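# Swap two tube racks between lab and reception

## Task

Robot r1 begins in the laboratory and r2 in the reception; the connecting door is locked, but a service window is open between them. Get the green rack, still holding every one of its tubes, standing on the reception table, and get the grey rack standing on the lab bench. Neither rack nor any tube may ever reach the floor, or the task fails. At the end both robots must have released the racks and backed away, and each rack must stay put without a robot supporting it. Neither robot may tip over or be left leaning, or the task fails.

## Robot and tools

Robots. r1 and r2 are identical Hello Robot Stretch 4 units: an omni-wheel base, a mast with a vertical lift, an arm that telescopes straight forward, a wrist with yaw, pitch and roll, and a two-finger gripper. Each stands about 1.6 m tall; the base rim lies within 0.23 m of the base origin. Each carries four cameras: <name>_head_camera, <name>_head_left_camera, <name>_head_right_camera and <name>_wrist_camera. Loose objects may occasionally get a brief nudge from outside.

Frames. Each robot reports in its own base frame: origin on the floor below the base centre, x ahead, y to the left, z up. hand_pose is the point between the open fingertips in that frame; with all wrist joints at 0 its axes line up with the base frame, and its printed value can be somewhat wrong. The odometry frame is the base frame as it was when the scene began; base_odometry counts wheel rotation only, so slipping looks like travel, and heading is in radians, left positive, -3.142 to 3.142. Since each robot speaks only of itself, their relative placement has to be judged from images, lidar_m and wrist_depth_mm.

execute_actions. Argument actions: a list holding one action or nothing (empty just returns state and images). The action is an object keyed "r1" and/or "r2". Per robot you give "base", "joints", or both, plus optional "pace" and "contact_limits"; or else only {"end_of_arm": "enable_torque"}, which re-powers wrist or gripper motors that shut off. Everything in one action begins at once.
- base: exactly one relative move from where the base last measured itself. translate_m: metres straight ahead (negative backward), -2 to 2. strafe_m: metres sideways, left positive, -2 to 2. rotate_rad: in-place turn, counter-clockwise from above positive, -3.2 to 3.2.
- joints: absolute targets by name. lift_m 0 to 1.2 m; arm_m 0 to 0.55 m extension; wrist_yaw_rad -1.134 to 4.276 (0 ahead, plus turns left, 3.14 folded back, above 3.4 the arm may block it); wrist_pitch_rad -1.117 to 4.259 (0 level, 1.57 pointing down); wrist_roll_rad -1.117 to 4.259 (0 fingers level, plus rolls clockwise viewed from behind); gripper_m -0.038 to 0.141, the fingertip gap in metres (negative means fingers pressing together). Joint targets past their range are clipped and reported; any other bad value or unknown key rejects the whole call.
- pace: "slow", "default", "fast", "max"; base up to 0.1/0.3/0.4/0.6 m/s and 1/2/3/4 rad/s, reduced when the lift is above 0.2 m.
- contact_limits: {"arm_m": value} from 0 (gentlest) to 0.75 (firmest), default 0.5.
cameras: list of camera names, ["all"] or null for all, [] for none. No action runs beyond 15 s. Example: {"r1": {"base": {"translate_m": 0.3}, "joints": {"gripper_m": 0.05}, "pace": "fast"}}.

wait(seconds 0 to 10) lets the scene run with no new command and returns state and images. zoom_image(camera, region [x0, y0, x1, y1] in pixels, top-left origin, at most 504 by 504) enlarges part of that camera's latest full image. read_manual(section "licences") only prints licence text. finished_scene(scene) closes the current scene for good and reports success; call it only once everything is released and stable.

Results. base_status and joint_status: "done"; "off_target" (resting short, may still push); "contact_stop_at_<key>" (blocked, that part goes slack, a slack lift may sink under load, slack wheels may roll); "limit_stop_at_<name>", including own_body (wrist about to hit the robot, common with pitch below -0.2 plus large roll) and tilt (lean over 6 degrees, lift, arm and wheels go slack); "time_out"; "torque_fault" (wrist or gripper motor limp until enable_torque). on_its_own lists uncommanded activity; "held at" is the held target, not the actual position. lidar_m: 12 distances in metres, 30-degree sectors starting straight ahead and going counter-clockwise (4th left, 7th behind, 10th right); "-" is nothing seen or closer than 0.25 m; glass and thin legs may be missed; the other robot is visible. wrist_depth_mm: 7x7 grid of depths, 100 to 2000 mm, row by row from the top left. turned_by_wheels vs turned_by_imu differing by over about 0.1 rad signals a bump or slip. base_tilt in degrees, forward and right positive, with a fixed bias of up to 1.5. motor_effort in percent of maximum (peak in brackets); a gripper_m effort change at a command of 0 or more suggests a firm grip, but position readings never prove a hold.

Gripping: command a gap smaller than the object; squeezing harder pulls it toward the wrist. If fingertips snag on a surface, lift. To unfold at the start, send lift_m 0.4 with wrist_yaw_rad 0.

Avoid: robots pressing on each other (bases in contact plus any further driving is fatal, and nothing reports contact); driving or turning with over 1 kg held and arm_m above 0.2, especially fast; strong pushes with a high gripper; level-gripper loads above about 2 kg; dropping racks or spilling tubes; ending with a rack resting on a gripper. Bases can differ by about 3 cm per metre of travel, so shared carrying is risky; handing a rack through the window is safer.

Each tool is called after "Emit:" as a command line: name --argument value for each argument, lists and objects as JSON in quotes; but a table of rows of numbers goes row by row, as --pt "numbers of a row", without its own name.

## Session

Emit:
execute_actions --actions '[{"r1":{"joints":{"lift_m":0.85,"wrist_yaw_rad":0,"gripper_m":0.141,"wrist_pitch_rad":0.3}},"r2":{"joints":{"lift_m":0.85,"wrist_yaw_rad":0,"gripper_m":0.141,"wrist_pitch_rad":0.3}}}]'

Scene clock: 3.23 s.
r1.base_odometry: x=+0.000 y=+0.000 heading=+0.000 (m, m, rad; r1's odometry frame)
r1.turned_by_wheels: +0.000 (rad since the last result)
r1.turned_by_imu: -0.001 (rad since the last result)
r1.base_tilt: forward=+0.1 right=-0.1 (deg)
r1.lidar_m: 0.77 3.34 1.37 1.03 1.10 1.13 1.40 1.31 1.34 1.80 3.13 0.97
r1.base_status: not commanded
r1.joint_positions: lift_m=+0.850 arm_m=+0.001 wrist_yaw_rad=+0.000 wrist_pitch_rad=+0.302 wrist_roll_rad=+0.007 gripper_m=+0.141
r1.joint_status: all done
r1.motor_effort: lift_m=+23(24) arm_m=+0(0) wrist_yaw_rad=+0(6) wrist_pitch_rad=-9(8) wrist_roll_rad=+1(1) gripper_m=-1(2) wheel_0=+1(0) wheel_1=+0(0) wheel_2=+0(0) (%)
r1.hand_pose: x=+0.4472 y=-0.0873 z=+0.9421 quat_wxyz=(+0.989, +0.003, +0.150, +0.000) (m; r1's base frame)
r1.wrist_depth_mm: - - - - - - - / - - - - - - - / - - - - - - - / - - 1255 1366 1182 1464 - / - - 878 820 891 1182 - / 1921 1255 1983 741 1983 - - / 1576 1336 715 691 1537 1661 1708
r2.base_odometry: x=+0.000 y=+0.000 heading=+0.000 (m, m, rad; r2's odometry frame)
r2.turned_by_wheels: +0.000 (rad since the last result)
r2.turned_by_imu: -0.001 (rad since the last result)
r2.base_tilt: forward=+0.3 right=+0.2 (deg)
r2.lidar_m: 1.20 1.15 1.26 0.97 0.94 0.99 1.17 3.57 1.04 1.27 3.35 1.58
r2.base_status: not commanded
r2.joint_positions: lift_m=+0.132 arm_m=+0.000 wrist_yaw_rad=+2.892 wrist_pitch_rad=+0.240 wrist_roll_rad=+0.000 gripper_m=+0.141
r2.joint_status: lift_m limit_stop_at_own_body (moved +0.012 of +0.730); wrist_yaw_rad limit_stop_at_own_body (moved -0.304 of -3.197); wrist_pitch_rad limit_stop_at_own_body (moved +0.254 of +0.314); the others done
r2.on_its_own: wrist_yaw_rad is held at +2.892, not at your +0.000, since a limit_stop_at_own_body; wrist_pitch_rad is held at +0.238, not at your +0.300, since a limit_stop_at_own_body; lift_m is slack since a limit_stop_at_own_body (your +0.850 is given up); arm_m is slack since a limit_stop_at_own_body
r2.motor_effort: lift_m=+19(25) arm_m=+0(1) wrist_yaw_rad=+1(5) wrist_pitch_rad=-3(6) wrist_roll_rad=-1(2) gripper_m=+1(2) wheel_0=+0(0) wheel_1=+0(0) wheel_2=+0(0) (%)
r2.hand_pose: x=-0.0789 y=+0.1539 z=+0.2418 quat_wxyz=(+0.123, -0.119, +0.015, +0.985) (m; r2's base frame)
r2.wrist_depth_mm: 189 - 1576 1205 976 831 741 / 207 - 1618 1281 1060 878 768 / - - 1808 1366 1118 917 798 / 1576 1397 1281 1138 1060 904 809 / 960 904 842 809 741 634 668 / 263 210 223 234 517 525 517 / 209 196 199 - 186 445 436
pictures: r1_head_camera, r1_head_left_camera, r1_head_right_camera, r1_wrist_camera, r2_head_camera, r2_head_left_camera, r2_head_right_camera, r2_wrist_camera
camera_calibration (this result's frames):
r1_wrist_camera: T_world_to_cam=[[-0.0523541, -0.997399, 0.0495464, -0.126037], [-0.206343, -0.0377394, -0.977752, 1.0837], [0.977078, -0.0614129, -0.203831, -0.033288], [0, 0, 0, 1]] pos_world=[0.249541, -0.0868548, 1.05905]
r2_wrist_camera: T_world_to_cam=[[0.29605, 0.951422, -0.0845577, -0.106601], [0.245743, -0.161414, -0.955801, 0.32339], [-0.923019, 0.262185, -0.281592, 0.180931], [0, 0, 0, 1]] pos_world=[0.119092, 0.106184, 0.351031]
Images, in order (width x height): r1_head_camera 420x560, r1_head_left_camera 420x672, r1_head_right_camera 420x672, r1_wrist_camera 616x392, r2_head_camera 420x560, r2_head_left_camera 420x672, r2_head_right_camera 420x672, r2_wrist_camera 616x392.

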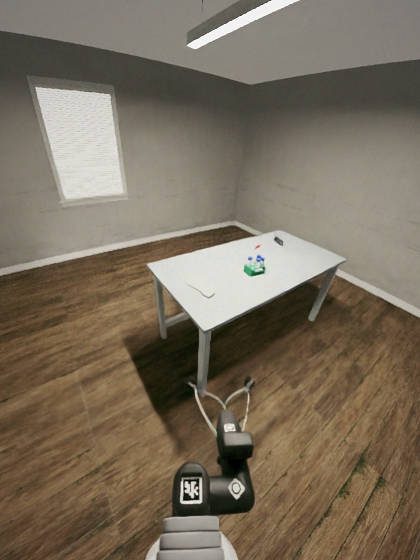

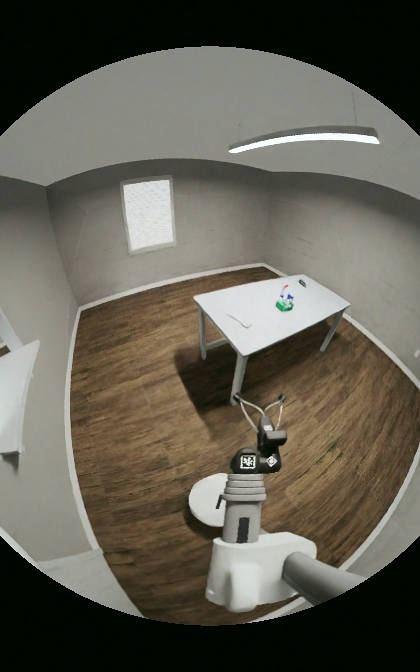

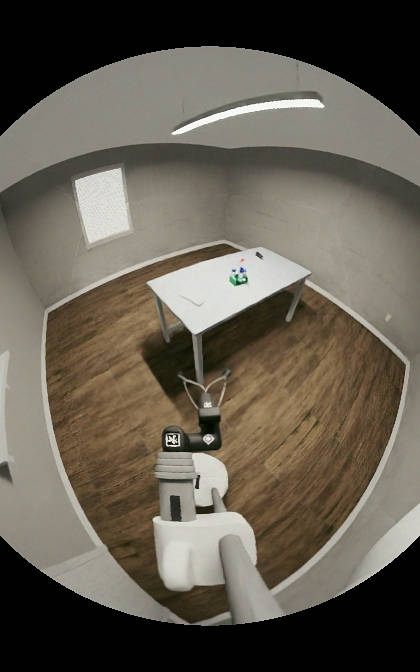

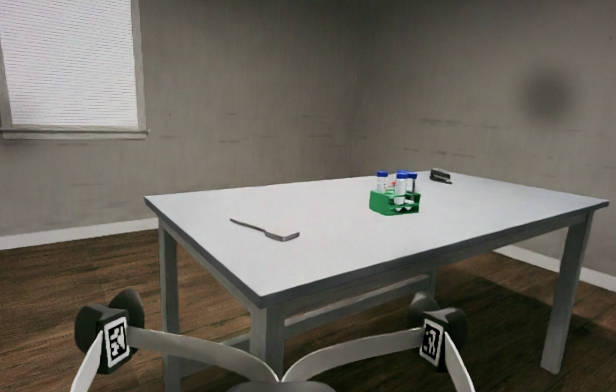

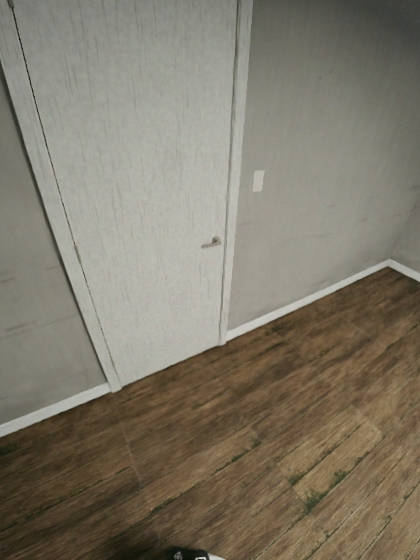

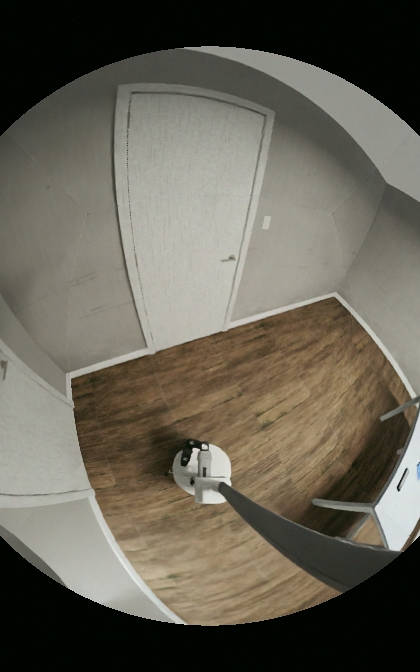

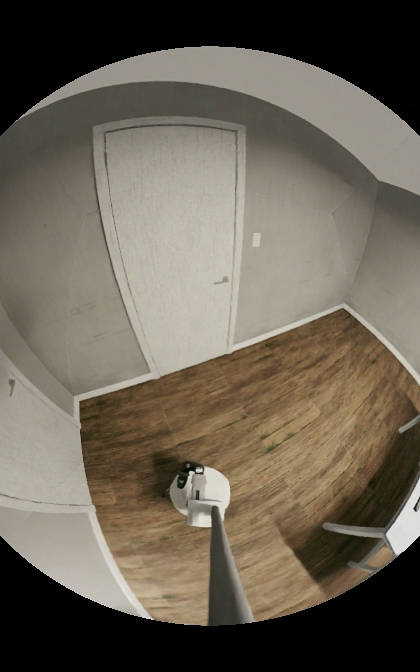

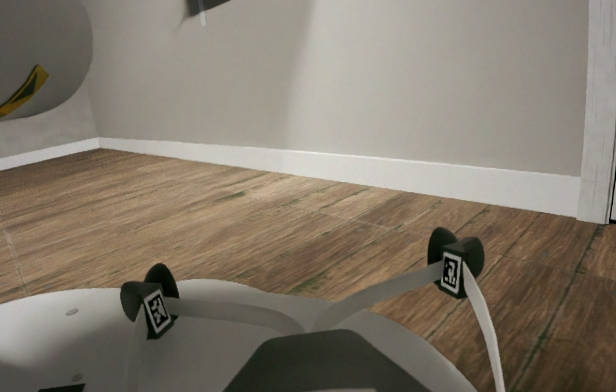

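Emit:
execute_actions --actions '[{"r1":{"base":{"rotate_rad":0.567}},"r2":{"base":{"rotate_rad":-2.79},"joints":{"lift_m":0.85,"wrist_pitch_rad":0,"gripper_m":0.057}}}]' --cameras '[]'

Emit:
execute_actions --actions '[{"r1":{"base":{"strafe_m":-1.05},"pace":"fast"},"r2":{"base":{"strafe_m":1.1},"pace":"fast","joints":{"lift_m":0.85,"wrist_yaw_rad":0,"wrist_pitch_rad":0.3,"gripper_m":0.141}}}]' --cameras '["r1_head_camera","r2_head_camera","r1_wrist_camera","r2_wrist_camera"]'

Scene clock: 10.20 s.
r1.base_odometry: x=+0.000 y=+0.000 heading=+0.567 (m, m, rad; r1's odometry frame)
r1.turned_by_wheels: +0.567 (rad since the last result)
r1.turned_by_imu: +0.569 (rad since the last result)
r1.base_tilt: forward=+0.1 right=+0.0 (deg)
r1.lidar_m: 3.35 1.29 1.00 1.10 1.13 1.41 1.31 1.39 1.89 3.14 0.94 0.78
r1.base_status: done
r1.joint_positions: lift_m=+0.850 arm_m=+0.001 wrist_yaw_rad=+0.000 wrist_pitch_rad=+0.302 wrist_roll_rad=+0.007 gripper_m=+0.141
r1.joint_status: not commanded
r1.motor_effort: lift_m=+23(23) arm_m=+0(0) wrist_yaw_rad=+0(1) wrist_pitch_rad=-7(6) wrist_roll_rad=+0(0) gripper_m=+2(2) wheel_0=+0(4) wheel_1=+1(5) wheel_2=+1(7) (%)
r1.hand_pose: x=+0.4472 y=-0.0874 z=+0.9421 quat_wxyz=(+0.989, +0.003, +0.150, +0.000) (m; r1's base frame)
r1.wrist_depth_mm: - - - - - - - / 1983 - - - - - - / - - - - - - - / 1983 - - - - - - / - - - - - 917 891 / 1863 1863 - - 1983 809 621 / 1537 1464 1430 1576 1281 1618 544
r2.base_odometry: x=+0.000 y=+0.000 heading=-2.790 (m, m, rad; r2's odometry frame)
r2.turned_by_wheels: -2.790 (rad since the last result)
r2.turned_by_imu: -2.820 (rad since the last result)
r2.base_tilt: forward=+0.4 right=+0.2 (deg)
r2.lidar_m: 2.95 1.04 1.08 3.33 1.88 1.25 1.15 1.20 1.00 0.92 0.98 0.98
r2.base_status: done
r2.joint_positions: lift_m=+0.850 arm_m=+0.000 wrist_yaw_rad=+2.892 wrist_pitch_rad=+0.003 wrist_roll_rad=+0.000 gripper_m=+0.057
r2.joint_status: all done
r2.on_its_own: wrist_yaw_rad is held at +2.892, not at your +0.000, since a limit_stop_at_own_body; arm_m is slack since a limit_stop_at_own_body
r2.motor_effort: lift_m=+23(23) arm_m=+0(0) wrist_yaw_rad=+1(2) wrist_pitch_rad=-6(14) wrist_roll_rad=-2(1) gripper_m=-3(1) wheel_0=+1(5) wheel_1=+0(10) wheel_2=+0(6) (%)
r2.hand_pose: x=-0.0869 y=+0.1559 z=+1.0271 quat_wxyz=(+0.124, -0.001, +0.000, +0.992) (m; r2's base frame)
r2.wrist_depth_mm: 683 1182 1281 1397 1537 1708 1863 / 148 1182 1281 1366 1537 1708 1921 / 142 1160 1281 1397 1537 1756 1863 / 168 1205 1308 1397 1576 1756 1921 / 1138 1182 1308 1430 1537 1756 1921 / 1118 1182 195 1397 1464 1708 1921 / 1138 1182 1281 - 1576 1708 1808
pictures: none
No camera images: the call's "cameras" was empty. Leave "cameras" out to get every camera's image.

Scene clock: 14.33 s.
r1.base_odometry: x=+0.564 y=-0.886 heading=+0.567 (m, m, rad; r1's odometry frame)
r1.turned_by_wheels: +0.000 (rad since the last result)
r1.turned_by_imu: -0.002 (rad since the last result)
r1.base_tilt: forward=+0.3 right=-0.1 (deg)
r1.lidar_m: 0.64 0.63 2.05 2.05 1.91 1.38 1.30 1.37 1.89 2.08 0.95 0.68
r1.base_status: done
r1.joint_positions: lift_m=+0.850 arm_m=+0.001 wrist_yaw_rad=+0.000 wrist_pitch_rad=+0.302 wrist_roll_rad=+0.007 gripper_m=+0.141
r1.joint_status: not commanded
r1.motor_effort: lift_m=+22(23) arm_m=+0(0) wrist_yaw_rad=+0(0) wrist_pitch_rad=-6(7) wrist_roll_rad=+1(0) gripper_m=+0(3) wheel_0=+1(10) wheel_1=-1(7) wheel_2=+1(0) (%)
r1.hand_pose: x=+0.4472 y=-0.0874 z=+0.9421 quat_wxyz=(+0.989, +0.003, +0.150, +0.000) (m; r1's base frame)
r1.wrist_depth_mm: - - - - - - - / - - - - - - - / - - - - - - - / - - - - - - - / 741 778 723 750 842 854 891 / 549 517 574 591 597 621 640 / 480 462 466 473 484 500 525
r2.base_odometry: x=+0.379 y=-1.033 heading=-2.790 (m, m, rad; r2's odometry frame)
r2.turned_by_wheels: +0.000 (rad since the last result)
r2.turned_by_imu: +0.001 (rad since the last result)
r2.base_tilt: forward=+0.3 right=+0.2 (deg)
r2.lidar_m: 0.70 0.74 0.97 2.25 1.95 1.35 1.26 1.27 1.63 2.03 1.92 0.77
r2.base_status: done
r2.joint_positions: lift_m=+0.850 arm_m=+0.000 wrist_yaw_rad=+0.000 wrist_pitch_rad=+0.302 wrist_roll_rad=+0.000 gripper_m=+0.141
r2.joint_status: all done
r2.on_its_own: arm_m is slack since a limit_stop_at_own_body
r2.motor_effort: lift_m=+22(23) arm_m=+0(1) wrist_yaw_rad=+0(6) wrist_pitch_rad=-8(8) wrist_roll_rad=-2(0) gripper_m=+1(5) wheel_0=+1(9) wheel_1=+1(8) wheel_2=+0(0) (%)
r2.hand_pose: x=+0.4466 y=-0.0873 z=+0.9422 quat_wxyz=(+0.989, +0.000, +0.150, +0.000) (m; r2's base frame)
r2.wrist_depth_mm: - - - - - - - / - - - - - - - / - - - - - - - / 1042 976 891 820 778 - - / 699 668 621 603 597 615 1808 / 549 210 549 615 1464 1430 1430 / 1281 1366 1464 - 788 1255 1229
pictures: r1_head_camera, r1_wrist_camera, r2_head_camera, r2_wrist_camera
camera_calibration (this result's frames):
r1_wrist_camera: T_world_to_cam=[[-0.0526069, -0.997385, 0.0495464, -0.125995], [-0.206353, -0.037687, -0.977752, 1.08374], [0.977062, -0.0616605, -0.203831, -0.0332781], [0, 0, 0, 1]] pos_world=[0.24952, -0.0868745, 1.05909]
r2_wrist_camera: T_world_to_cam=[[-0.0570365, -0.995068, -0.0811632, 0.0109936], [-0.336664, 0.0957037, -0.936749, 1.08938], [0.939896, -0.0261041, -0.340462, 0.124857], [0, 0, 0, 1]] pos_world=[0.25003, -0.0900593, 1.06388]
Images, in order (width x height): r1_head_camera 420x560, r1_wrist_camera 616x392, r2_head_camera 420x560, r2_wrist_camera 616x392.

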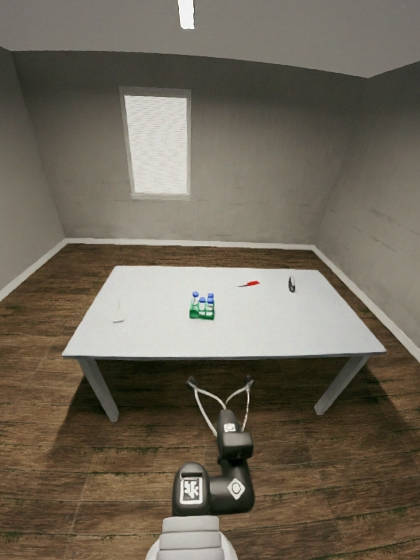

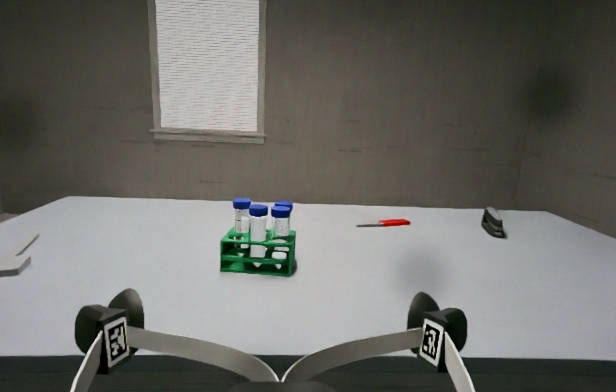

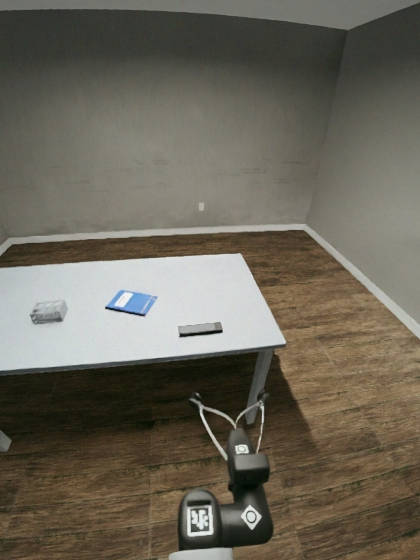

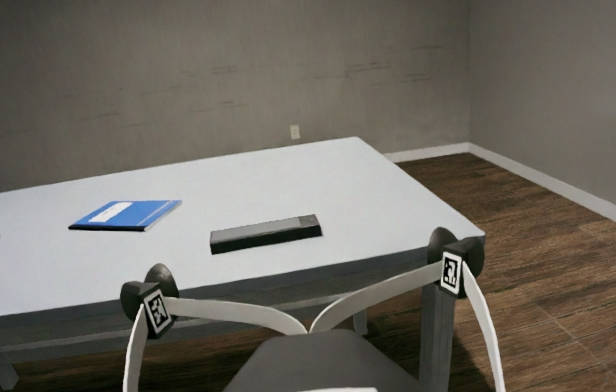

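Emit:
execute_actions --actions '[{"r1":{"base":{"rotate_rad":-0.15},"joints":{"lift_m":0.76,"arm_m":0.2}},"r2":{"base":{"strafe_m":0.72},"joints":{"lift_m":0.78,"arm_m":0.1},"pace":"fast"}}]' --cameras '["r2_wrist_camera","r2_head_camera"]'

Emit:
execute_actions --actions '[{"r1":{"base":{"strafe_m":0.185},"joints":{"arm_m":0.3}},"r2":{"base":{"translate_m":0.15},"joints":{"arm_m":0.18}}}]' --cameras '["r1_head_camera","r2_head_camera","r1_wrist_camera","r2_wrist_camera"]'

Scene clock: 19.17 s.
r1.base_odometry: x=+0.564 y=-0.886 heading=+0.417 (m, m, rad; r1's odometry frame)
r1.turned_by_wheels: -0.150 (rad since the last result)
r1.turned_by_imu: -0.152 (rad since the last result)
r1.base_tilt: forward=+0.2 right=-0.1 (deg)
r1.lidar_m: 0.63 0.63 0.78 2.03 2.20 1.48 1.30 1.31 1.63 2.09 1.15 0.68
r1.base_status: done
r1.joint_positions: lift_m=+0.760 arm_m=+0.198 wrist_yaw_rad=+0.000 wrist_pitch_rad=+0.302 wrist_roll_rad=+0.007 gripper_m=+0.141
r1.joint_status: all done
r1.motor_effort: lift_m=+15(21) arm_m=+8(8) wrist_yaw_rad=+1(0) wrist_pitch_rad=-8(6) wrist_roll_rad=+0(1) gripper_m=+0(1) wheel_0=+2(5) wheel_1=-1(5) wheel_2=+0(5) (%)
r1.hand_pose: x=+0.6448 y=-0.0874 z=+0.8527 quat_wxyz=(+0.989, +0.003, +0.150, +0.000) (m; r1's base frame)
r1.wrist_depth_mm: - - - - - - - / - - - - - - - / - - - - - - - / 809 480 878 904 960 1008 - / 517 466 525 559 574 597 615 / 384 357 397 404 404 424 433 / 306 285 286 304 303 324 338
r2.base_odometry: x=+0.627 y=-1.709 heading=-2.789 (m, m, rad; r2's odometry frame)
r2.turned_by_wheels: +0.000 (rad since the last result)
r2.turned_by_imu: +0.000 (rad since the last result)
r2.base_tilt: forward=+0.3 right=+0.2 (deg)
r2.lidar_m: 0.65 0.68 1.62 1.54 1.57 1.41 1.31 1.34 1.74 2.72 1.04 0.72
r2.base_status: done
r2.joint_positions: lift_m=+0.780 arm_m=+0.099 wrist_yaw_rad=+0.000 wrist_pitch_rad=+0.302 wrist_roll_rad=+0.000 gripper_m=+0.141
r2.joint_status: all done
r2.motor_effort: lift_m=+16(20) arm_m=+7(7) wrist_yaw_rad=+1(2) wrist_pitch_rad=-5(6) wrist_roll_rad=+1(3) gripper_m=-3(0) wheel_0=+1(9) wheel_1=+1(10) wheel_2=+0(3) (%)
r2.hand_pose: x=+0.5451 y=-0.0874 z=+0.8727 quat_wxyz=(+0.989, +0.000, +0.150, +0.000) (m; r2's base frame)
r2.wrist_depth_mm: - - - - - - - / - - - - - - - / - - - 1008 931 831 778 / 741 750 647 615 591 554 521 / 535 508 480 459 430 424 439 / 394 210 389 394 477 1336 1308 / 424 809 1255 - 1255 1205 1160
pictures: r2_head_camera, r2_wrist_camera
camera_calibration (this result's frames):
r2_wrist_camera: T_world_to_cam=[[-0.0572323, -0.995057, -0.0811513, 0.011018], [-0.33684, 0.0957642, -0.936679, 1.05745], [0.939821, -0.0262733, -0.340656, 0.00869351], [0, 0, 0, 1]] pos_world=[0.348651, -0.0900735, 0.994343]
Images, in order (width x height): r2_head_camera 420x560, r2_wrist_camera 616x392.

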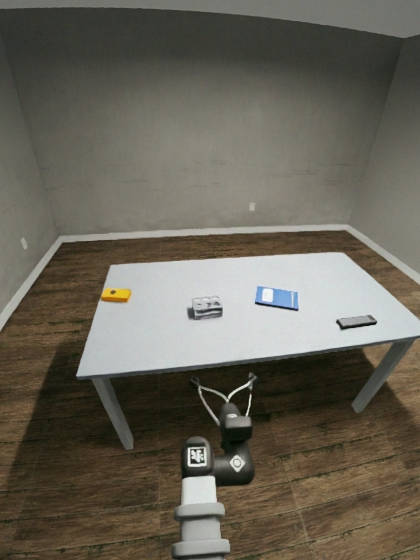

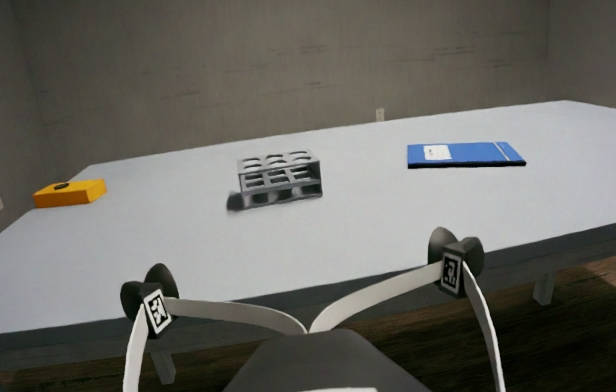

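Scene clock: 21.07 s.
r1.base_odometry: x=+0.489 y=-0.716 heading=+0.417 (m, m, rad; r1's odometry frame)
r1.turned_by_wheels: +0.000 (rad since the last result)
r1.turned_by_imu: +0.000 (rad since the last result)
r1.base_tilt: forward=+0.2 right=+0.0 (deg)
r1.lidar_m: 0.60 0.62 1.96 1.83 2.00 1.53 1.32 1.35 1.66 2.27 1.07 0.68
r1.base_status: done
r1.joint_positions: lift_m=+0.760 arm_m=+0.299 wrist_yaw_rad=+0.000 wrist_pitch_rad=+0.302 wrist_roll_rad=+0.007 gripper_m=+0.141
r1.joint_status: all done
r1.motor_effort: lift_m=+15(15) arm_m=+8(8) wrist_yaw_rad=+1(1) wrist_pitch_rad=-7(8) wrist_roll_rad=+1(1) gripper_m=+1(1) wheel_0=+1(7) wheel_1=-1(8) wheel_2=+1(3) (%)
r1.hand_pose: x=+0.7448 y=-0.0874 z=+0.8527 quat_wxyz=(+0.989, +0.003, +0.150, +0.000) (m; r1's base frame)
r1.wrist_depth_mm: - - - - - - - / - - - - - - - / - - - - - - - / - - 798 741 - 1025 1078 / 521 530 473 384 580 597 621 / 387 355 375 377 407 427 436 / 304 283 287 301 297 317 334
r2.base_odometry: x=+0.486 y=-1.760 heading=-2.790 (m, m, rad; r2's odometry frame)
r2.turned_by_wheels: +0.000 (rad since the last result)
r2.turned_by_imu: -0.001 (rad since the last result)
r2.base_tilt: forward=+0.3 right=+0.2 (deg)
r2.lidar_m: 0.51 0.53 1.66 1.54 1.59 1.58 1.47 1.50 1.93 2.56 0.81 0.56
r2.base_status: done
r2.joint_positions: lift_m=+0.780 arm_m=+0.179 wrist_yaw_rad=+0.000 wrist_pitch_rad=+0.302 wrist_roll_rad=+0.000 gripper_m=+0.141
r2.joint_status: all done
r2.motor_effort: lift_m=+16(16) arm_m=+6(8) wrist_yaw_rad=+1(2) wrist_pitch_rad=-8(5) wrist_roll_rad=+0(1) gripper_m=+0(4) wheel_0=-1(4) wheel_1=+0(3) wheel_2=+0(7) (%)
r2.hand_pose: x=+0.6252 y=-0.0874 z=+0.8727 quat_wxyz=(+0.989, +0.000, +0.150, +0.000) (m; r2's base frame)
r2.wrist_depth_mm: - - - - - - - / - - - - - - - / - - - - 931 831 768 / 798 741 668 615 585 530 504 / 525 508 436 413 430 373 394 / 397 210 345 357 329 317 314 / 325 307 310 - 290 273 268
pictures: r1_head_camera, r1_wrist_camera, r2_head_camera, r2_wrist_camera
camera_calibration (this result's frames):
r1_wrist_camera: T_world_to_cam=[[-0.0528287, -0.997373, 0.0495512, -0.105807], [-0.206452, -0.0376401, -0.977733, 1.05779], [0.97703, -0.0618823, -0.203921, -0.342238], [0, 0, 0, 1]] pos_world=[0.547169, -0.0868921, 0.969686]
r2_wrist_camera: T_world_to_cam=[[-0.0572884, -0.995054, -0.0811512, 0.0156192], [-0.336835, 0.0957832, -0.936679, 1.08441], [0.939819, -0.0263263, -0.340656, -0.0665399], [0, 0, 0, 1]] pos_world=[0.428697, -0.0900779, 0.994343]
Images, in order (width x height): r1_head_camera 420x560, r1_wrist_camera 616x392, r2_head_camera 420x560, r2_wrist_camera 616x392.

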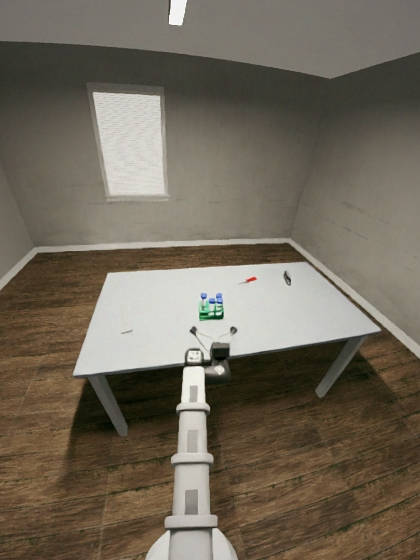

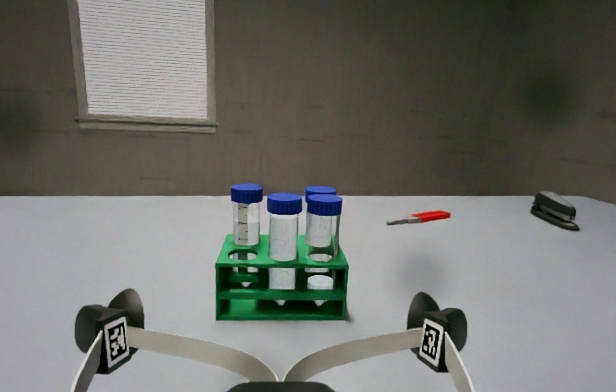

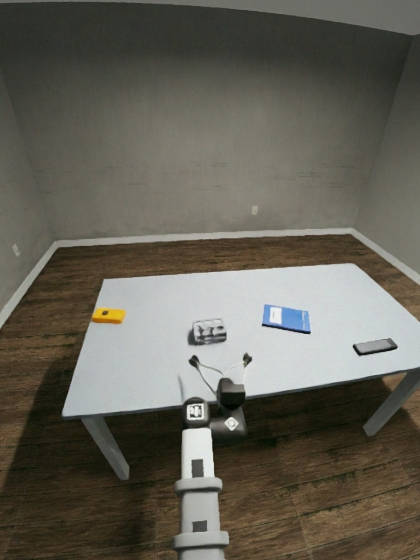

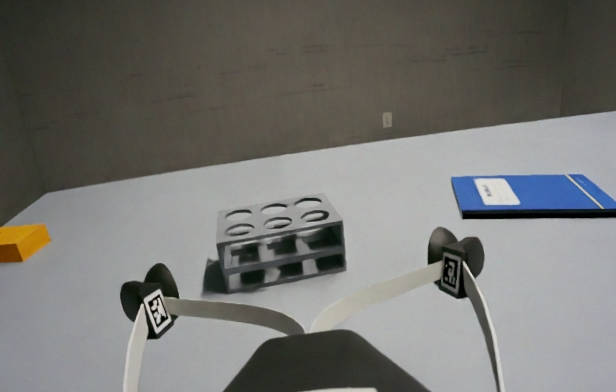

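Emit:
execute_actions --actions '[{"r1":{"joints":{"lift_m":0.69,"arm_m":0.38,"wrist_yaw_rad":0.03},"base":{"strafe_m":-0.008}},"r2":{"base":{"rotate_rad":0.13},"joints":{"lift_m":0.708}}}]' --cameras '["r1_wrist_camera"]'

Emit:
execute_actions --actions '[{"r2":{"base":{"strafe_m":-0.08},"joints":{"arm_m":0.25}}}]' --cameras '["r2_wrist_camera"]'

Scene clock: 25.10 s.
r1.base_odometry: x=+0.492 y=-0.724 heading=+0.417 (m, m, rad; r1's odometry frame)
r1.turned_by_wheels: +0.000 (rad since the last result)
r1.turned_by_imu: -0.001 (rad since the last result)
r1.base_tilt: forward=+0.2 right=+0.0 (deg)
r1.lidar_m: 0.61 0.61 1.97 1.85 1.99 1.50 1.34 1.33 1.68 2.27 1.09 0.66
r1.base_status: done
r1.joint_positions: lift_m=+0.690 arm_m=+0.378 wrist_yaw_rad=+0.030 wrist_pitch_rad=+0.301 wrist_roll_rad=+0.006 gripper_m=+0.141
r1.joint_status: all done
r1.motor_effort: lift_m=+15(14) arm_m=+9(8) wrist_yaw_rad=+1(3) wrist_pitch_rad=-4(7) wrist_roll_rad=+1(0) gripper_m=+0(2) wheel_0=-1(7) wheel_1=+2(8) wheel_2=+0(1) (%)
r1.hand_pose: x=+0.8274 y=-0.0792 z=+0.7830 quat_wxyz=(+0.989, +0.001, +0.150, +0.014) (m; r1's base frame)
r1.wrist_depth_mm: - - - - - - - / - - - - - - - / - - - 322 - - - / 539 564 338 309 615 676 683 / 345 357 314 293 359 397 410 / 255 236 266 270 273 281 291 / 203 189 191 202 198 211 224
r2.base_odometry: x=+0.486 y=-1.760 heading=-2.659 (m, m, rad; r2's odometry frame)
r2.turned_by_wheels: +0.130 (rad since the last result)
r2.turned_by_imu: +0.130 (rad since the last result)
r2.base_tilt: forward=+0.4 right=+0.2 (deg)
r2.lidar_m: 0.52 0.54 1.61 1.54 1.63 1.52 1.46 1.56 2.20 2.56 0.69 0.53
r2.base_status: done
r2.joint_positions: lift_m=+0.708 arm_m=+0.179 wrist_yaw_rad=+0.000 wrist_pitch_rad=+0.302 wrist_roll_rad=+0.000 gripper_m=+0.141
r2.joint_status: all done
r2.motor_effort: lift_m=+15(15) arm_m=+6(6) wrist_yaw_rad=+1(1) wrist_pitch_rad=-6(8) wrist_roll_rad=-2(0) gripper_m=-1(0) wheel_0=+1(6) wheel_1=+1(1) wheel_2=+0(6) (%)
r2.hand_pose: x=+0.6252 y=-0.0874 z=+0.8007 quat_wxyz=(+0.989, +0.000, +0.150, +0.000) (m; r2's base frame)
r2.wrist_depth_mm: - - - - - - - / - - - - - - - / - - 778 640 424 564 512 / 517 500 462 407 368 366 357 / 362 345 329 312 296 254 268 / 268 210 235 243 224 216 218 / 222 210 212 - 198 187 -
pictures: r1_wrist_camera
camera_calibration (this result's frames):
r1_wrist_camera: T_world_to_cam=[[-0.0230382, -0.998507, 0.0495377, -0.114471], [-0.204263, -0.0438042, -0.977935, 1.00488], [0.978645, -0.0326486, -0.202949, -0.436372], [0, 0, 0, 1]] pos_world=[0.629676, -0.0845287, 0.899816]
Images, in order (width x height): r1_wrist_camera 616x392.

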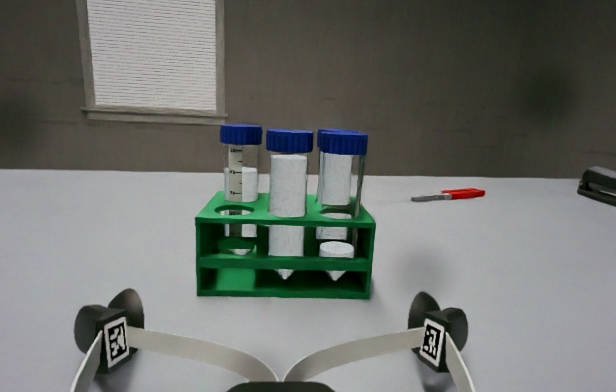

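Scene clock: 26.43 s.
r1.base_odometry: x=+0.492 y=-0.724 heading=+0.417 (m, m, rad; r1's odometry frame)
r1.turned_by_wheels: +0.000 (rad since the last result)
r1.turned_by_imu: +0.000 (rad since the last result)
r1.base_tilt: forward=+0.2 right=-0.1 (deg)
r1.lidar_m: 0.60 0.61 1.98 1.87 1.96 1.53 1.32 1.33 1.66 2.26 1.08 0.68
r1.base_status: not commanded
r1.joint_positions: lift_m=+0.690 arm_m=+0.378 wrist_yaw_rad=+0.030 wrist_pitch_rad=+0.301 wrist_roll_rad=+0.006 gripper_m=+0.141
r1.joint_status: not commanded
r1.motor_effort: lift_m=+14(14) arm_m=+8(8) wrist_yaw_rad=+1(1) wrist_pitch_rad=-3(4) wrist_roll_rad=+1(1) gripper_m=+1(0) wheel_0=-1(0) wheel_1=+2(2) wheel_2=+1(1) (%)
r1.hand_pose: x=+0.8274 y=-0.0792 z=+0.7830 quat_wxyz=(+0.989, +0.001, +0.150, +0.014) (m; r1's base frame)
r1.wrist_depth_mm: - - - - - - - / - - - - - - - / - - - 322 - - - / 535 559 336 307 621 676 691 / 347 357 312 290 359 397 413 / 256 237 265 270 273 282 291 / 203 189 191 202 198 212 224
r2.base_odometry: x=+0.449 y=-1.689 heading=-2.660 (m, m, rad; r2's odometry frame)
r2.turned_by_wheels: +0.000 (rad since the last result)
r2.turned_by_imu: -0.001 (rad since the last result)
r2.base_tilt: forward=+0.4 right=+0.2 (deg)
r2.lidar_m: 0.52 0.53 1.68 1.63 1.72 1.52 1.46 1.55 2.22 2.47 0.71 0.52
r2.base_status: done
r2.joint_positions: lift_m=+0.708 arm_m=+0.249 wrist_yaw_rad=+0.000 wrist_pitch_rad=+0.302 wrist_roll_rad=+0.000 gripper_m=+0.141
r2.joint_status: all done
r2.motor_effort: lift_m=+15(15) arm_m=+7(7) wrist_yaw_rad=+1(1) wrist_pitch_rad=-7(4) wrist_roll_rad=+0(1) gripper_m=+0(1) wheel_0=-2(7) wheel_1=+0(9) wheel_2=-1(3) (%)
r2.hand_pose: x=+0.6951 y=-0.0874 z=+0.8007 quat_wxyz=(+0.989, +0.000, +0.150, +0.000) (m; r2's base frame)
r2.wrist_depth_mm: - - - - - - - / - - - - - - - / - - 778 676 615 569 535 / 525 500 407 322 364 375 355 / 359 345 310 293 291 254 268 / 268 210 235 243 223 215 219 / 221 209 211 - 199 187 -
pictures: r2_wrist_camera
camera_calibration (this result's frames):
r2_wrist_camera: T_world_to_cam=[[-0.0572748, -0.995055, -0.0811513, 0.0137832], [-0.336836, 0.0957786, -0.936679, 1.04059], [0.93982, -0.0263134, -0.340656, -0.156775], [0, 0, 0, 1]] pos_world=[0.49864, -0.0900768, 0.922414]
Images, in order (width x height): r2_wrist_camera 616x392.

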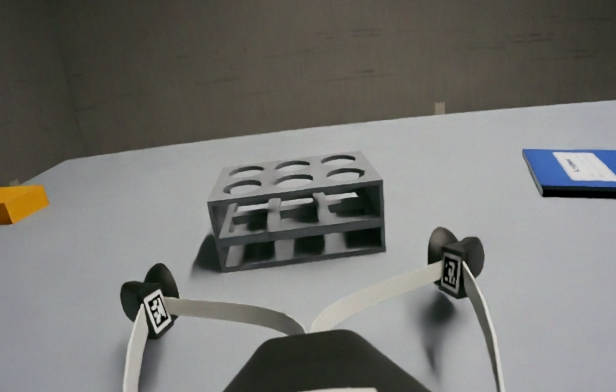

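Emit:
execute_actions --actions '[{"r1":{"joints":{"lift_m":0.70},"base":{"strafe_m":-0.004}},"r2":{"base":{"strafe_m":0.004}}}]' --cameras '[]'

Emit:
execute_actions --actions '[{"r1":{"joints":{"arm_m":0.465},"pace":"slow"},"r2":{"joints":{"arm_m":0.335},"pace":"slow"}}]' --cameras '["r1_wrist_camera","r2_wrist_camera"]'

Scene clock: 28.80 s.
r1.base_odometry: x=+0.494 y=-0.727 heading=+0.417 (m, m, rad; r1's odometry frame)
r1.turned_by_wheels: +0.000 (rad since the last result)
r1.turned_by_imu: -0.001 (rad since the last result)
r1.base_tilt: forward=+0.2 right=+0.0 (deg)
r1.lidar_m: 0.61 0.61 2.00 1.88 2.02 1.49 1.33 1.36 1.69 2.28 1.10 0.71
r1.base_status: done
r1.joint_positions: lift_m=+0.700 arm_m=+0.378 wrist_yaw_rad=+0.030 wrist_pitch_rad=+0.302 wrist_roll_rad=+0.006 gripper_m=+0.141
r1.joint_status: all done
r1.motor_effort: lift_m=+23(23) arm_m=+8(8) wrist_yaw_rad=+0(0) wrist_pitch_rad=-7(7) wrist_roll_rad=+1(0) gripper_m=+2(0) wheel_0=+0(6) wheel_1=+0(6) wheel_2=+0(1) (%)
r1.hand_pose: x=+0.8273 y=-0.0792 z=+0.7922 quat_wxyz=(+0.989, +0.001, +0.150, +0.014) (m; r1's base frame)
r1.wrist_depth_mm: - - - - - - - / - - - - - - - / - - - - - - - / 569 591 492 309 683 723 707 / 368 375 306 285 404 424 436 / 271 250 279 286 290 298 309 / 216 200 203 213 211 224 237
r2.base_odometry: x=+0.451 y=-1.693 heading=-2.660 (m, m, rad; r2's odometry frame)
r2.turned_by_wheels: +0.000 (rad since the last result)
r2.turned_by_imu: -0.001 (rad since the last result)
r2.base_tilt: forward=+0.3 right=+0.2 (deg)
r2.lidar_m: 0.52 0.53 1.66 1.62 1.74 1.51 1.48 1.57 2.20 2.49 0.70 0.53
r2.base_status: done
r2.joint_positions: lift_m=+0.708 arm_m=+0.249 wrist_yaw_rad=+0.000 wrist_pitch_rad=+0.302 wrist_roll_rad=+0.000 gripper_m=+0.141
r2.joint_status: not commanded
r2.motor_effort: lift_m=+15(15) arm_m=+7(7) wrist_yaw_rad=+1(1) wrist_pitch_rad=-7(6) wrist_roll_rad=-2(0) gripper_m=-2(0) wheel_0=+0(5) wheel_1=+1(4) wheel_2=+0(0) (%)
r2.hand_pose: x=+0.6951 y=-0.0874 z=+0.8007 quat_wxyz=(+0.989, +0.000, +0.150, +0.000) (m; r2's base frame)
r2.wrist_depth_mm: - - - - - - - / - - - - - - - / - - 778 676 621 564 525 / 492 496 413 320 366 375 355 / 359 345 310 296 290 255 267 / 270 211 236 243 224 215 219 / 221 210 211 - 198 187 -
pictures: none
No camera images: the call's "cameras" was empty. Leave "cameras" out to get every camera's image.

Scene clock: 30.93 s.
r1.base_odometry: x=+0.494 y=-0.727 heading=+0.417 (m, m, rad; r1's odometry frame)
r1.turned_by_wheels: +0.000 (rad since the last result)
r1.turned_by_imu: +0.000 (rad since the last result)
r1.base_tilt: forward=+0.3 right=+0.0 (deg)
r1.lidar_m: 0.61 0.61 1.99 1.86 1.99 1.51 1.34 1.33 1.66 2.25 1.06 0.70
r1.base_status: not commanded
r1.joint_positions: lift_m=+0.700 arm_m=+0.463 wrist_yaw_rad=+0.030 wrist_pitch_rad=+0.302 wrist_roll_rad=+0.006 gripper_m=+0.141
r1.joint_status: all done
r1.motor_effort: lift_m=+23(22) arm_m=+9(9) wrist_yaw_rad=+2(1) wrist_pitch_rad=-7(6) wrist_roll_rad=+0(1) gripper_m=+4(1) wheel_0=+0(0) wheel_1=+0(0) wheel_2=+0(0) (%)
r1.hand_pose: x=+0.9123 y=-0.0792 z=+0.7922 quat_wxyz=(+0.989, +0.001, +0.150, +0.014) (m; r1's base frame)
r1.wrist_depth_mm: - - - - - - - / - - - - - - - / - - - - - - - / 569 597 238 194 597 715 750 / 368 370 229 217 379 421 433 / 270 198 213 207 212 300 307 / 215 195 194 196 206 223 236
r2.base_odometry: x=+0.451 y=-1.693 heading=-2.660 (m, m, rad; r2's odometry frame)
r2.turned_by_wheels: +0.000 (rad since the last result)
r2.turned_by_imu: -0.001 (rad since the last result)
r2.base_tilt: forward=+0.3 right=+0.2 (deg)
r2.lidar_m: 0.50 0.55 1.67 1.62 1.71 1.53 1.47 1.56 2.20 2.50 0.71 0.52
r2.base_status: not commanded
r2.joint_positions: lift_m=+0.708 arm_m=+0.334 wrist_yaw_rad=+0.000 wrist_pitch_rad=+0.302 wrist_roll_rad=+0.000 gripper_m=+0.141
r2.joint_status: all done
r2.motor_effort: lift_m=+15(15) arm_m=+7(5) wrist_yaw_rad=+1(1) wrist_pitch_rad=-4(7) wrist_roll_rad=-2(0) gripper_m=+2(0) wheel_0=+0(0) wheel_1=+1(1) wheel_2=+0(0) (%)
r2.hand_pose: x=+0.7801 y=-0.0874 z=+0.8007 quat_wxyz=(+0.989, +0.000, +0.150, +0.000) (m; r2's base frame)
r2.wrist_depth_mm: - - - - - - - / - - - - - - - / - - - 683 609 559 525 / 535 500 459 270 366 375 357 / 362 343 231 235 215 255 268 / 268 210 213 208 218 214 217 / 221 208 211 - 198 186 -
pictures: r1_wrist_camera, r2_wrist_camera
camera_calibration (this result's frames):
r1_wrist_camera: T_world_to_cam=[[-0.0229997, -0.998505, 0.0495775, -0.113034], [-0.205005, -0.0438263, -0.977779, 1.03168], [0.978491, -0.0326523, -0.203691, -0.516893], [0, 0, 0, 1]] pos_world=[0.714676, -0.0845279, 0.909077]
r2_wrist_camera: T_world_to_cam=[[-0.0572751, -0.995055, -0.0811513, 0.0186497], [-0.336836, 0.0957787, -0.936679, 1.06921], [0.93982, -0.0263137, -0.340656, -0.236627], [0, 0, 0, 1]] pos_world=[0.583605, -0.0900769, 0.922414]
Images, in order (width x height): r1_wrist_camera 616x392, r2_wrist_camera 616x392.

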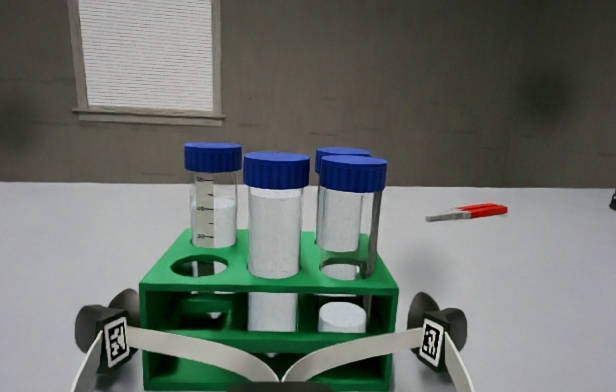

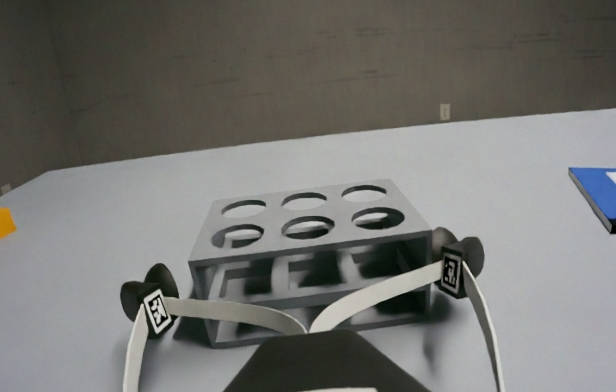

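Emit:
execute_actions --actions '[{"r1":{"joints":{"arm_m":0.472},"pace":"slow"},"r2":{"joints":{"arm_m":0.345},"pace":"slow"}}]' --cameras '[]'

Emit:
execute_actions --actions '[{"r1":{"joints":{"gripper_m":0.06}},"r2":{"joints":{"gripper_m":0.06}}}]' --cameras '[]'

Emit:
execute_actions --actions '[{"r1":{"joints":{"lift_m":0.76},"pace":"slow"},"r2":{"joints":{"lift_m":0.77},"pace":"slow"}}]' --cameras '["r1_wrist_camera","r2_wrist_camera"]'

Scene clock: 33.80 s.
r1.base_odometry: x=+0.494 y=-0.727 heading=+0.417 (m, m, rad; r1's odometry frame)
r1.turned_by_wheels: +0.000 (rad since the last result)
r1.turned_by_imu: -0.001 (rad since the last result)
r1.base_tilt: forward=+0.2 right=-0.1 (deg)
r1.lidar_m: 0.61 0.62 2.01 1.87 1.99 1.52 1.32 1.33 1.69 2.26 1.10 0.67
r1.base_status: not commanded
r1.joint_positions: lift_m=+0.700 arm_m=+0.470 wrist_yaw_rad=+0.030 wrist_pitch_rad=+0.302 wrist_roll_rad=+0.006 gripper_m=+0.141
r1.joint_status: all done
r1.motor_effort: lift_m=+22(23) arm_m=+9(5) wrist_yaw_rad=+1(1) wrist_pitch_rad=-6(7) wrist_roll_rad=-1(2) gripper_m=+1(0) wheel_0=+0(0) wheel_1=+0(0) wheel_2=+0(0) (%)
r1.hand_pose: x=+0.9193 y=-0.0792 z=+0.7921 quat_wxyz=(+0.989, +0.001, +0.150, +0.014) (m; r1's base frame)
r1.wrist_depth_mm: - - - - - - - / - - - - - - - / - - - - - - - / 574 597 225 188 597 707 759 / 364 375 225 217 379 424 433 / 271 198 200 197 210 300 306 / 214 189 188 190 205 224 236
r2.base_odometry: x=+0.451 y=-1.693 heading=-2.660 (m, m, rad; r2's odometry frame)
r2.turned_by_wheels: +0.000 (rad since the last result)
r2.turned_by_imu: -0.001 (rad since the last result)
r2.base_tilt: forward=+0.3 right=+0.2 (deg)
r2.lidar_m: 0.50 0.53 1.67 1.62 1.71 1.51 1.47 1.56 2.19 2.47 0.71 0.53
r2.base_status: not commanded
r2.joint_positions: lift_m=+0.708 arm_m=+0.344 wrist_yaw_rad=+0.000 wrist_pitch_rad=+0.302 wrist_roll_rad=+0.000 gripper_m=+0.141
r2.joint_status: all done
r2.motor_effort: lift_m=+15(15) arm_m=+7(7) wrist_yaw_rad=+1(1) wrist_pitch_rad=-6(6) wrist_roll_rad=-1(0) gripper_m=-1(1) wheel_0=+0(0) wheel_1=+0(1) wheel_2=+0(0) (%)
r2.hand_pose: x=+0.7901 y=-0.0874 z=+0.8007 quat_wxyz=(+0.989, +0.000, +0.150, +0.000) (m; r2's base frame)
r2.wrist_depth_mm: - - - - - - - / - - - - - - - / - - - 676 621 564 525 / 539 496 459 397 368 375 357 / 359 343 229 222 214 254 268 / 267 210 219 200 210 215 218 / 221 210 206 - 198 186 -
pictures: none
No camera images: the call's "cameras" was empty. Leave "cameras" out to get every camera's image.

Scene clock: 35.63 s.
r1.base_odometry: x=+0.494 y=-0.727 heading=+0.417 (m, m, rad; r1's odometry frame)
r1.turned_by_wheels: +0.000 (rad since the last result)
r1.turned_by_imu: +0.000 (rad since the last result)
r1.base_tilt: forward=+0.1 right=-0.1 (deg)
r1.lidar_m: 0.62 0.63 1.96 1.86 1.99 1.51 1.30 1.35 1.66 2.26 1.10 0.67
r1.base_status: not commanded
r1.joint_positions: lift_m=+0.700 arm_m=+0.470 wrist_yaw_rad=+0.030 wrist_pitch_rad=+0.305 wrist_roll_rad=+0.006 gripper_m=+0.061
r1.joint_status: all done
r1.motor_effort: lift_m=+23(22) arm_m=+8(9) wrist_yaw_rad=+1(1) wrist_pitch_rad=-16(19) wrist_roll_rad=+1(1) gripper_m=-24(28) wheel_0=+0(1) wheel_1=+0(0) wheel_2=+0(0) (%)
r1.hand_pose: x=+0.9190 y=-0.0792 z=+0.7911 quat_wxyz=(+0.988, +0.001, +0.152, +0.014) (m; r1's base frame)
r1.wrist_depth_mm: - - - - - - - / - - - - - - - / - - - - - - - / 544 569 214 172 521 691 732 / 357 364 208 179 342 410 421 / 265 174 200 178 191 294 300 / 157 168 173 176 178 170 232
r2.base_odometry: x=+0.451 y=-1.693 heading=-2.660 (m, m, rad; r2's odometry frame)
r2.turned_by_wheels: +0.000 (rad since the last result)
r2.turned_by_imu: -0.001 (rad since the last result)
r2.base_tilt: forward=+0.3 right=+0.2 (deg)
r2.lidar_m: 0.51 0.55 1.66 1.62 1.73 1.51 1.47 1.58 2.19 2.49 0.71 0.53
r2.base_status: not commanded
r2.joint_positions: lift_m=+0.708 arm_m=+0.344 wrist_yaw_rad=+0.000 wrist_pitch_rad=+0.303 wrist_roll_rad=+0.000 gripper_m=+0.060
r2.joint_status: all done
r2.motor_effort: lift_m=+15(15) arm_m=+7(7) wrist_yaw_rad=+1(1) wrist_pitch_rad=-10(8) wrist_roll_rad=+0(1) gripper_m=-21(21) wheel_0=+0(0) wheel_1=+1(0) wheel_2=+0(0) (%)
r2.hand_pose: x=+0.7900 y=-0.0874 z=+0.8004 quat_wxyz=(+0.989, +0.000, +0.151, +0.000) (m; r2's base frame)
r2.wrist_depth_mm: - - - - - - - / - - - - - - - / - - - 668 609 559 525 / 539 496 455 397 379 373 353 / 357 342 201 198 197 272 266 / 267 178 195 191 185 202 213 / 216 200 189 - 190 186 -
pictures: none
No camera images: the call's "cameras" was empty. Leave "cameras" out to get every camera's image.

Scene clock: 37.03 s.
r1.base_odometry: x=+0.494 y=-0.727 heading=+0.417 (m, m, rad; r1's odometry frame)
r1.turned_by_wheels: +0.000 (rad since the last result)
r1.turned_by_imu: +0.000 (rad since the last result)
r1.base_tilt: forward=+0.3 right=+0.0 (deg)
r1.lidar_m: 0.61 0.61 1.97 1.89 1.98 1.49 1.31 1.35 1.71 2.24 1.07 0.68
r1.base_status: not commanded
r1.joint_positions: lift_m=+0.760 arm_m=+0.471 wrist_yaw_rad=+0.030 wrist_pitch_rad=+0.306 wrist_roll_rad=+0.006 gripper_m=+0.061
r1.joint_status: all done
r1.motor_effort: lift_m=+24(25) arm_m=+8(8) wrist_yaw_rad=+2(0) wrist_pitch_rad=-18(16) wrist_roll_rad=+0(0) gripper_m=-25(24) wheel_0=+0(0) wheel_1=+0(0) wheel_2=+0(1) (%)
r1.hand_pose: x=+0.9190 y=-0.0792 z=+0.8510 quat_wxyz=(+0.988, +0.001, +0.152, +0.014) (m; r1's base frame)
r1.wrist_depth_mm: - - - - - - - / - - - - - - - / - - - - - - - / - - 213 172 741 - - / 508 517 208 180 480 580 603 / 373 173 200 177 191 415 427 / 156 168 173 175 178 171 330
r2.base_odometry: x=+0.451 y=-1.693 heading=-2.660 (m, m, rad; r2's odometry frame)
r2.turned_by_wheels: +0.000 (rad since the last result)
r2.turned_by_imu: -0.001 (rad since the last result)
r2.base_tilt: forward=+0.4 right=+0.2 (deg)
r2.lidar_m: 0.51 0.54 1.67 1.61 1.71 1.52 1.47 1.57 2.20 2.50 0.71 0.53
r2.base_status: not commanded
r2.joint_positions: lift_m=+0.770 arm_m=+0.344 wrist_yaw_rad=+0.000 wrist_pitch_rad=+0.303 wrist_roll_rad=+0.000 gripper_m=+0.060
r2.joint_status: all done
r2.motor_effort: lift_m=+23(25) arm_m=+7(7) wrist_yaw_rad=+1(1) wrist_pitch_rad=-11(13) wrist_roll_rad=-1(3) gripper_m=-24(25) wheel_0=+0(0) wheel_1=+1(0) wheel_2=+0(0) (%)
r2.hand_pose: x=+0.7900 y=-0.0874 z=+0.8617 quat_wxyz=(+0.989, +0.000, +0.151, +0.000) (m; r2's base frame)
r2.wrist_depth_mm: - - - - - - - / - - - - - - - / - - - - - - - / - 683 634 549 530 521 492 / 496 480 201 198 197 377 373 / 373 178 195 191 185 282 289 / 301 282 188 - 253 259 -
pictures: r1_wrist_camera, r2_wrist_camera
camera_calibration (this result's frames):
r1_wrist_camera: T_world_to_cam=[[-0.0227769, -0.998501, 0.0497783, -0.116172], [-0.208717, -0.0439448, -0.976988, 1.09331], [0.977711, -0.0326423, -0.207403, -0.507597], [0, 0, 0, 1]] pos_world=[0.721829, -0.0845216, 0.968653]
r2_wrist_camera: T_world_to_cam=[[-0.0573759, -0.995055, -0.0810797, 0.0241829], [-0.338, 0.0957784, -0.93626, 1.13022], [0.939396, -0.0263139, -0.341824, -0.223822], [0, 0, 0, 1]] pos_world=[0.593658, -0.0900769, 0.983632]
Images, in order (width x height): r1_wrist_camera 616x392, r2_wrist_camera 616x392.

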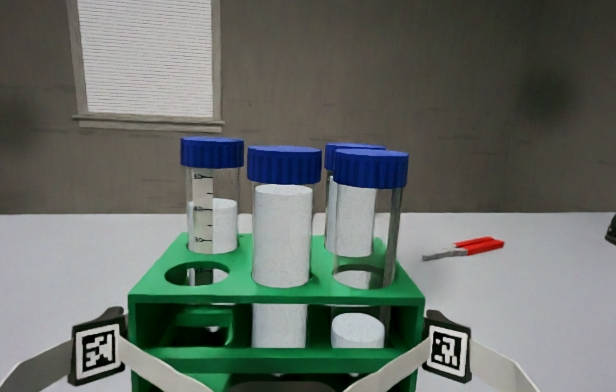

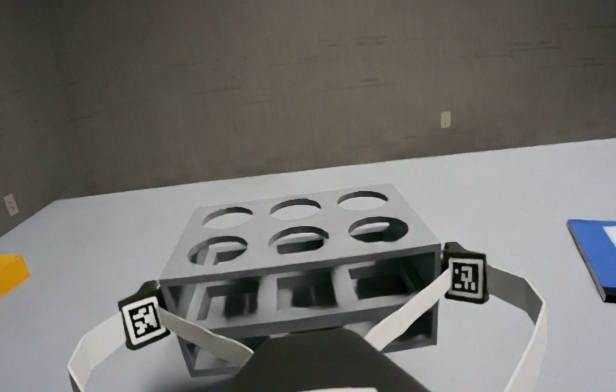

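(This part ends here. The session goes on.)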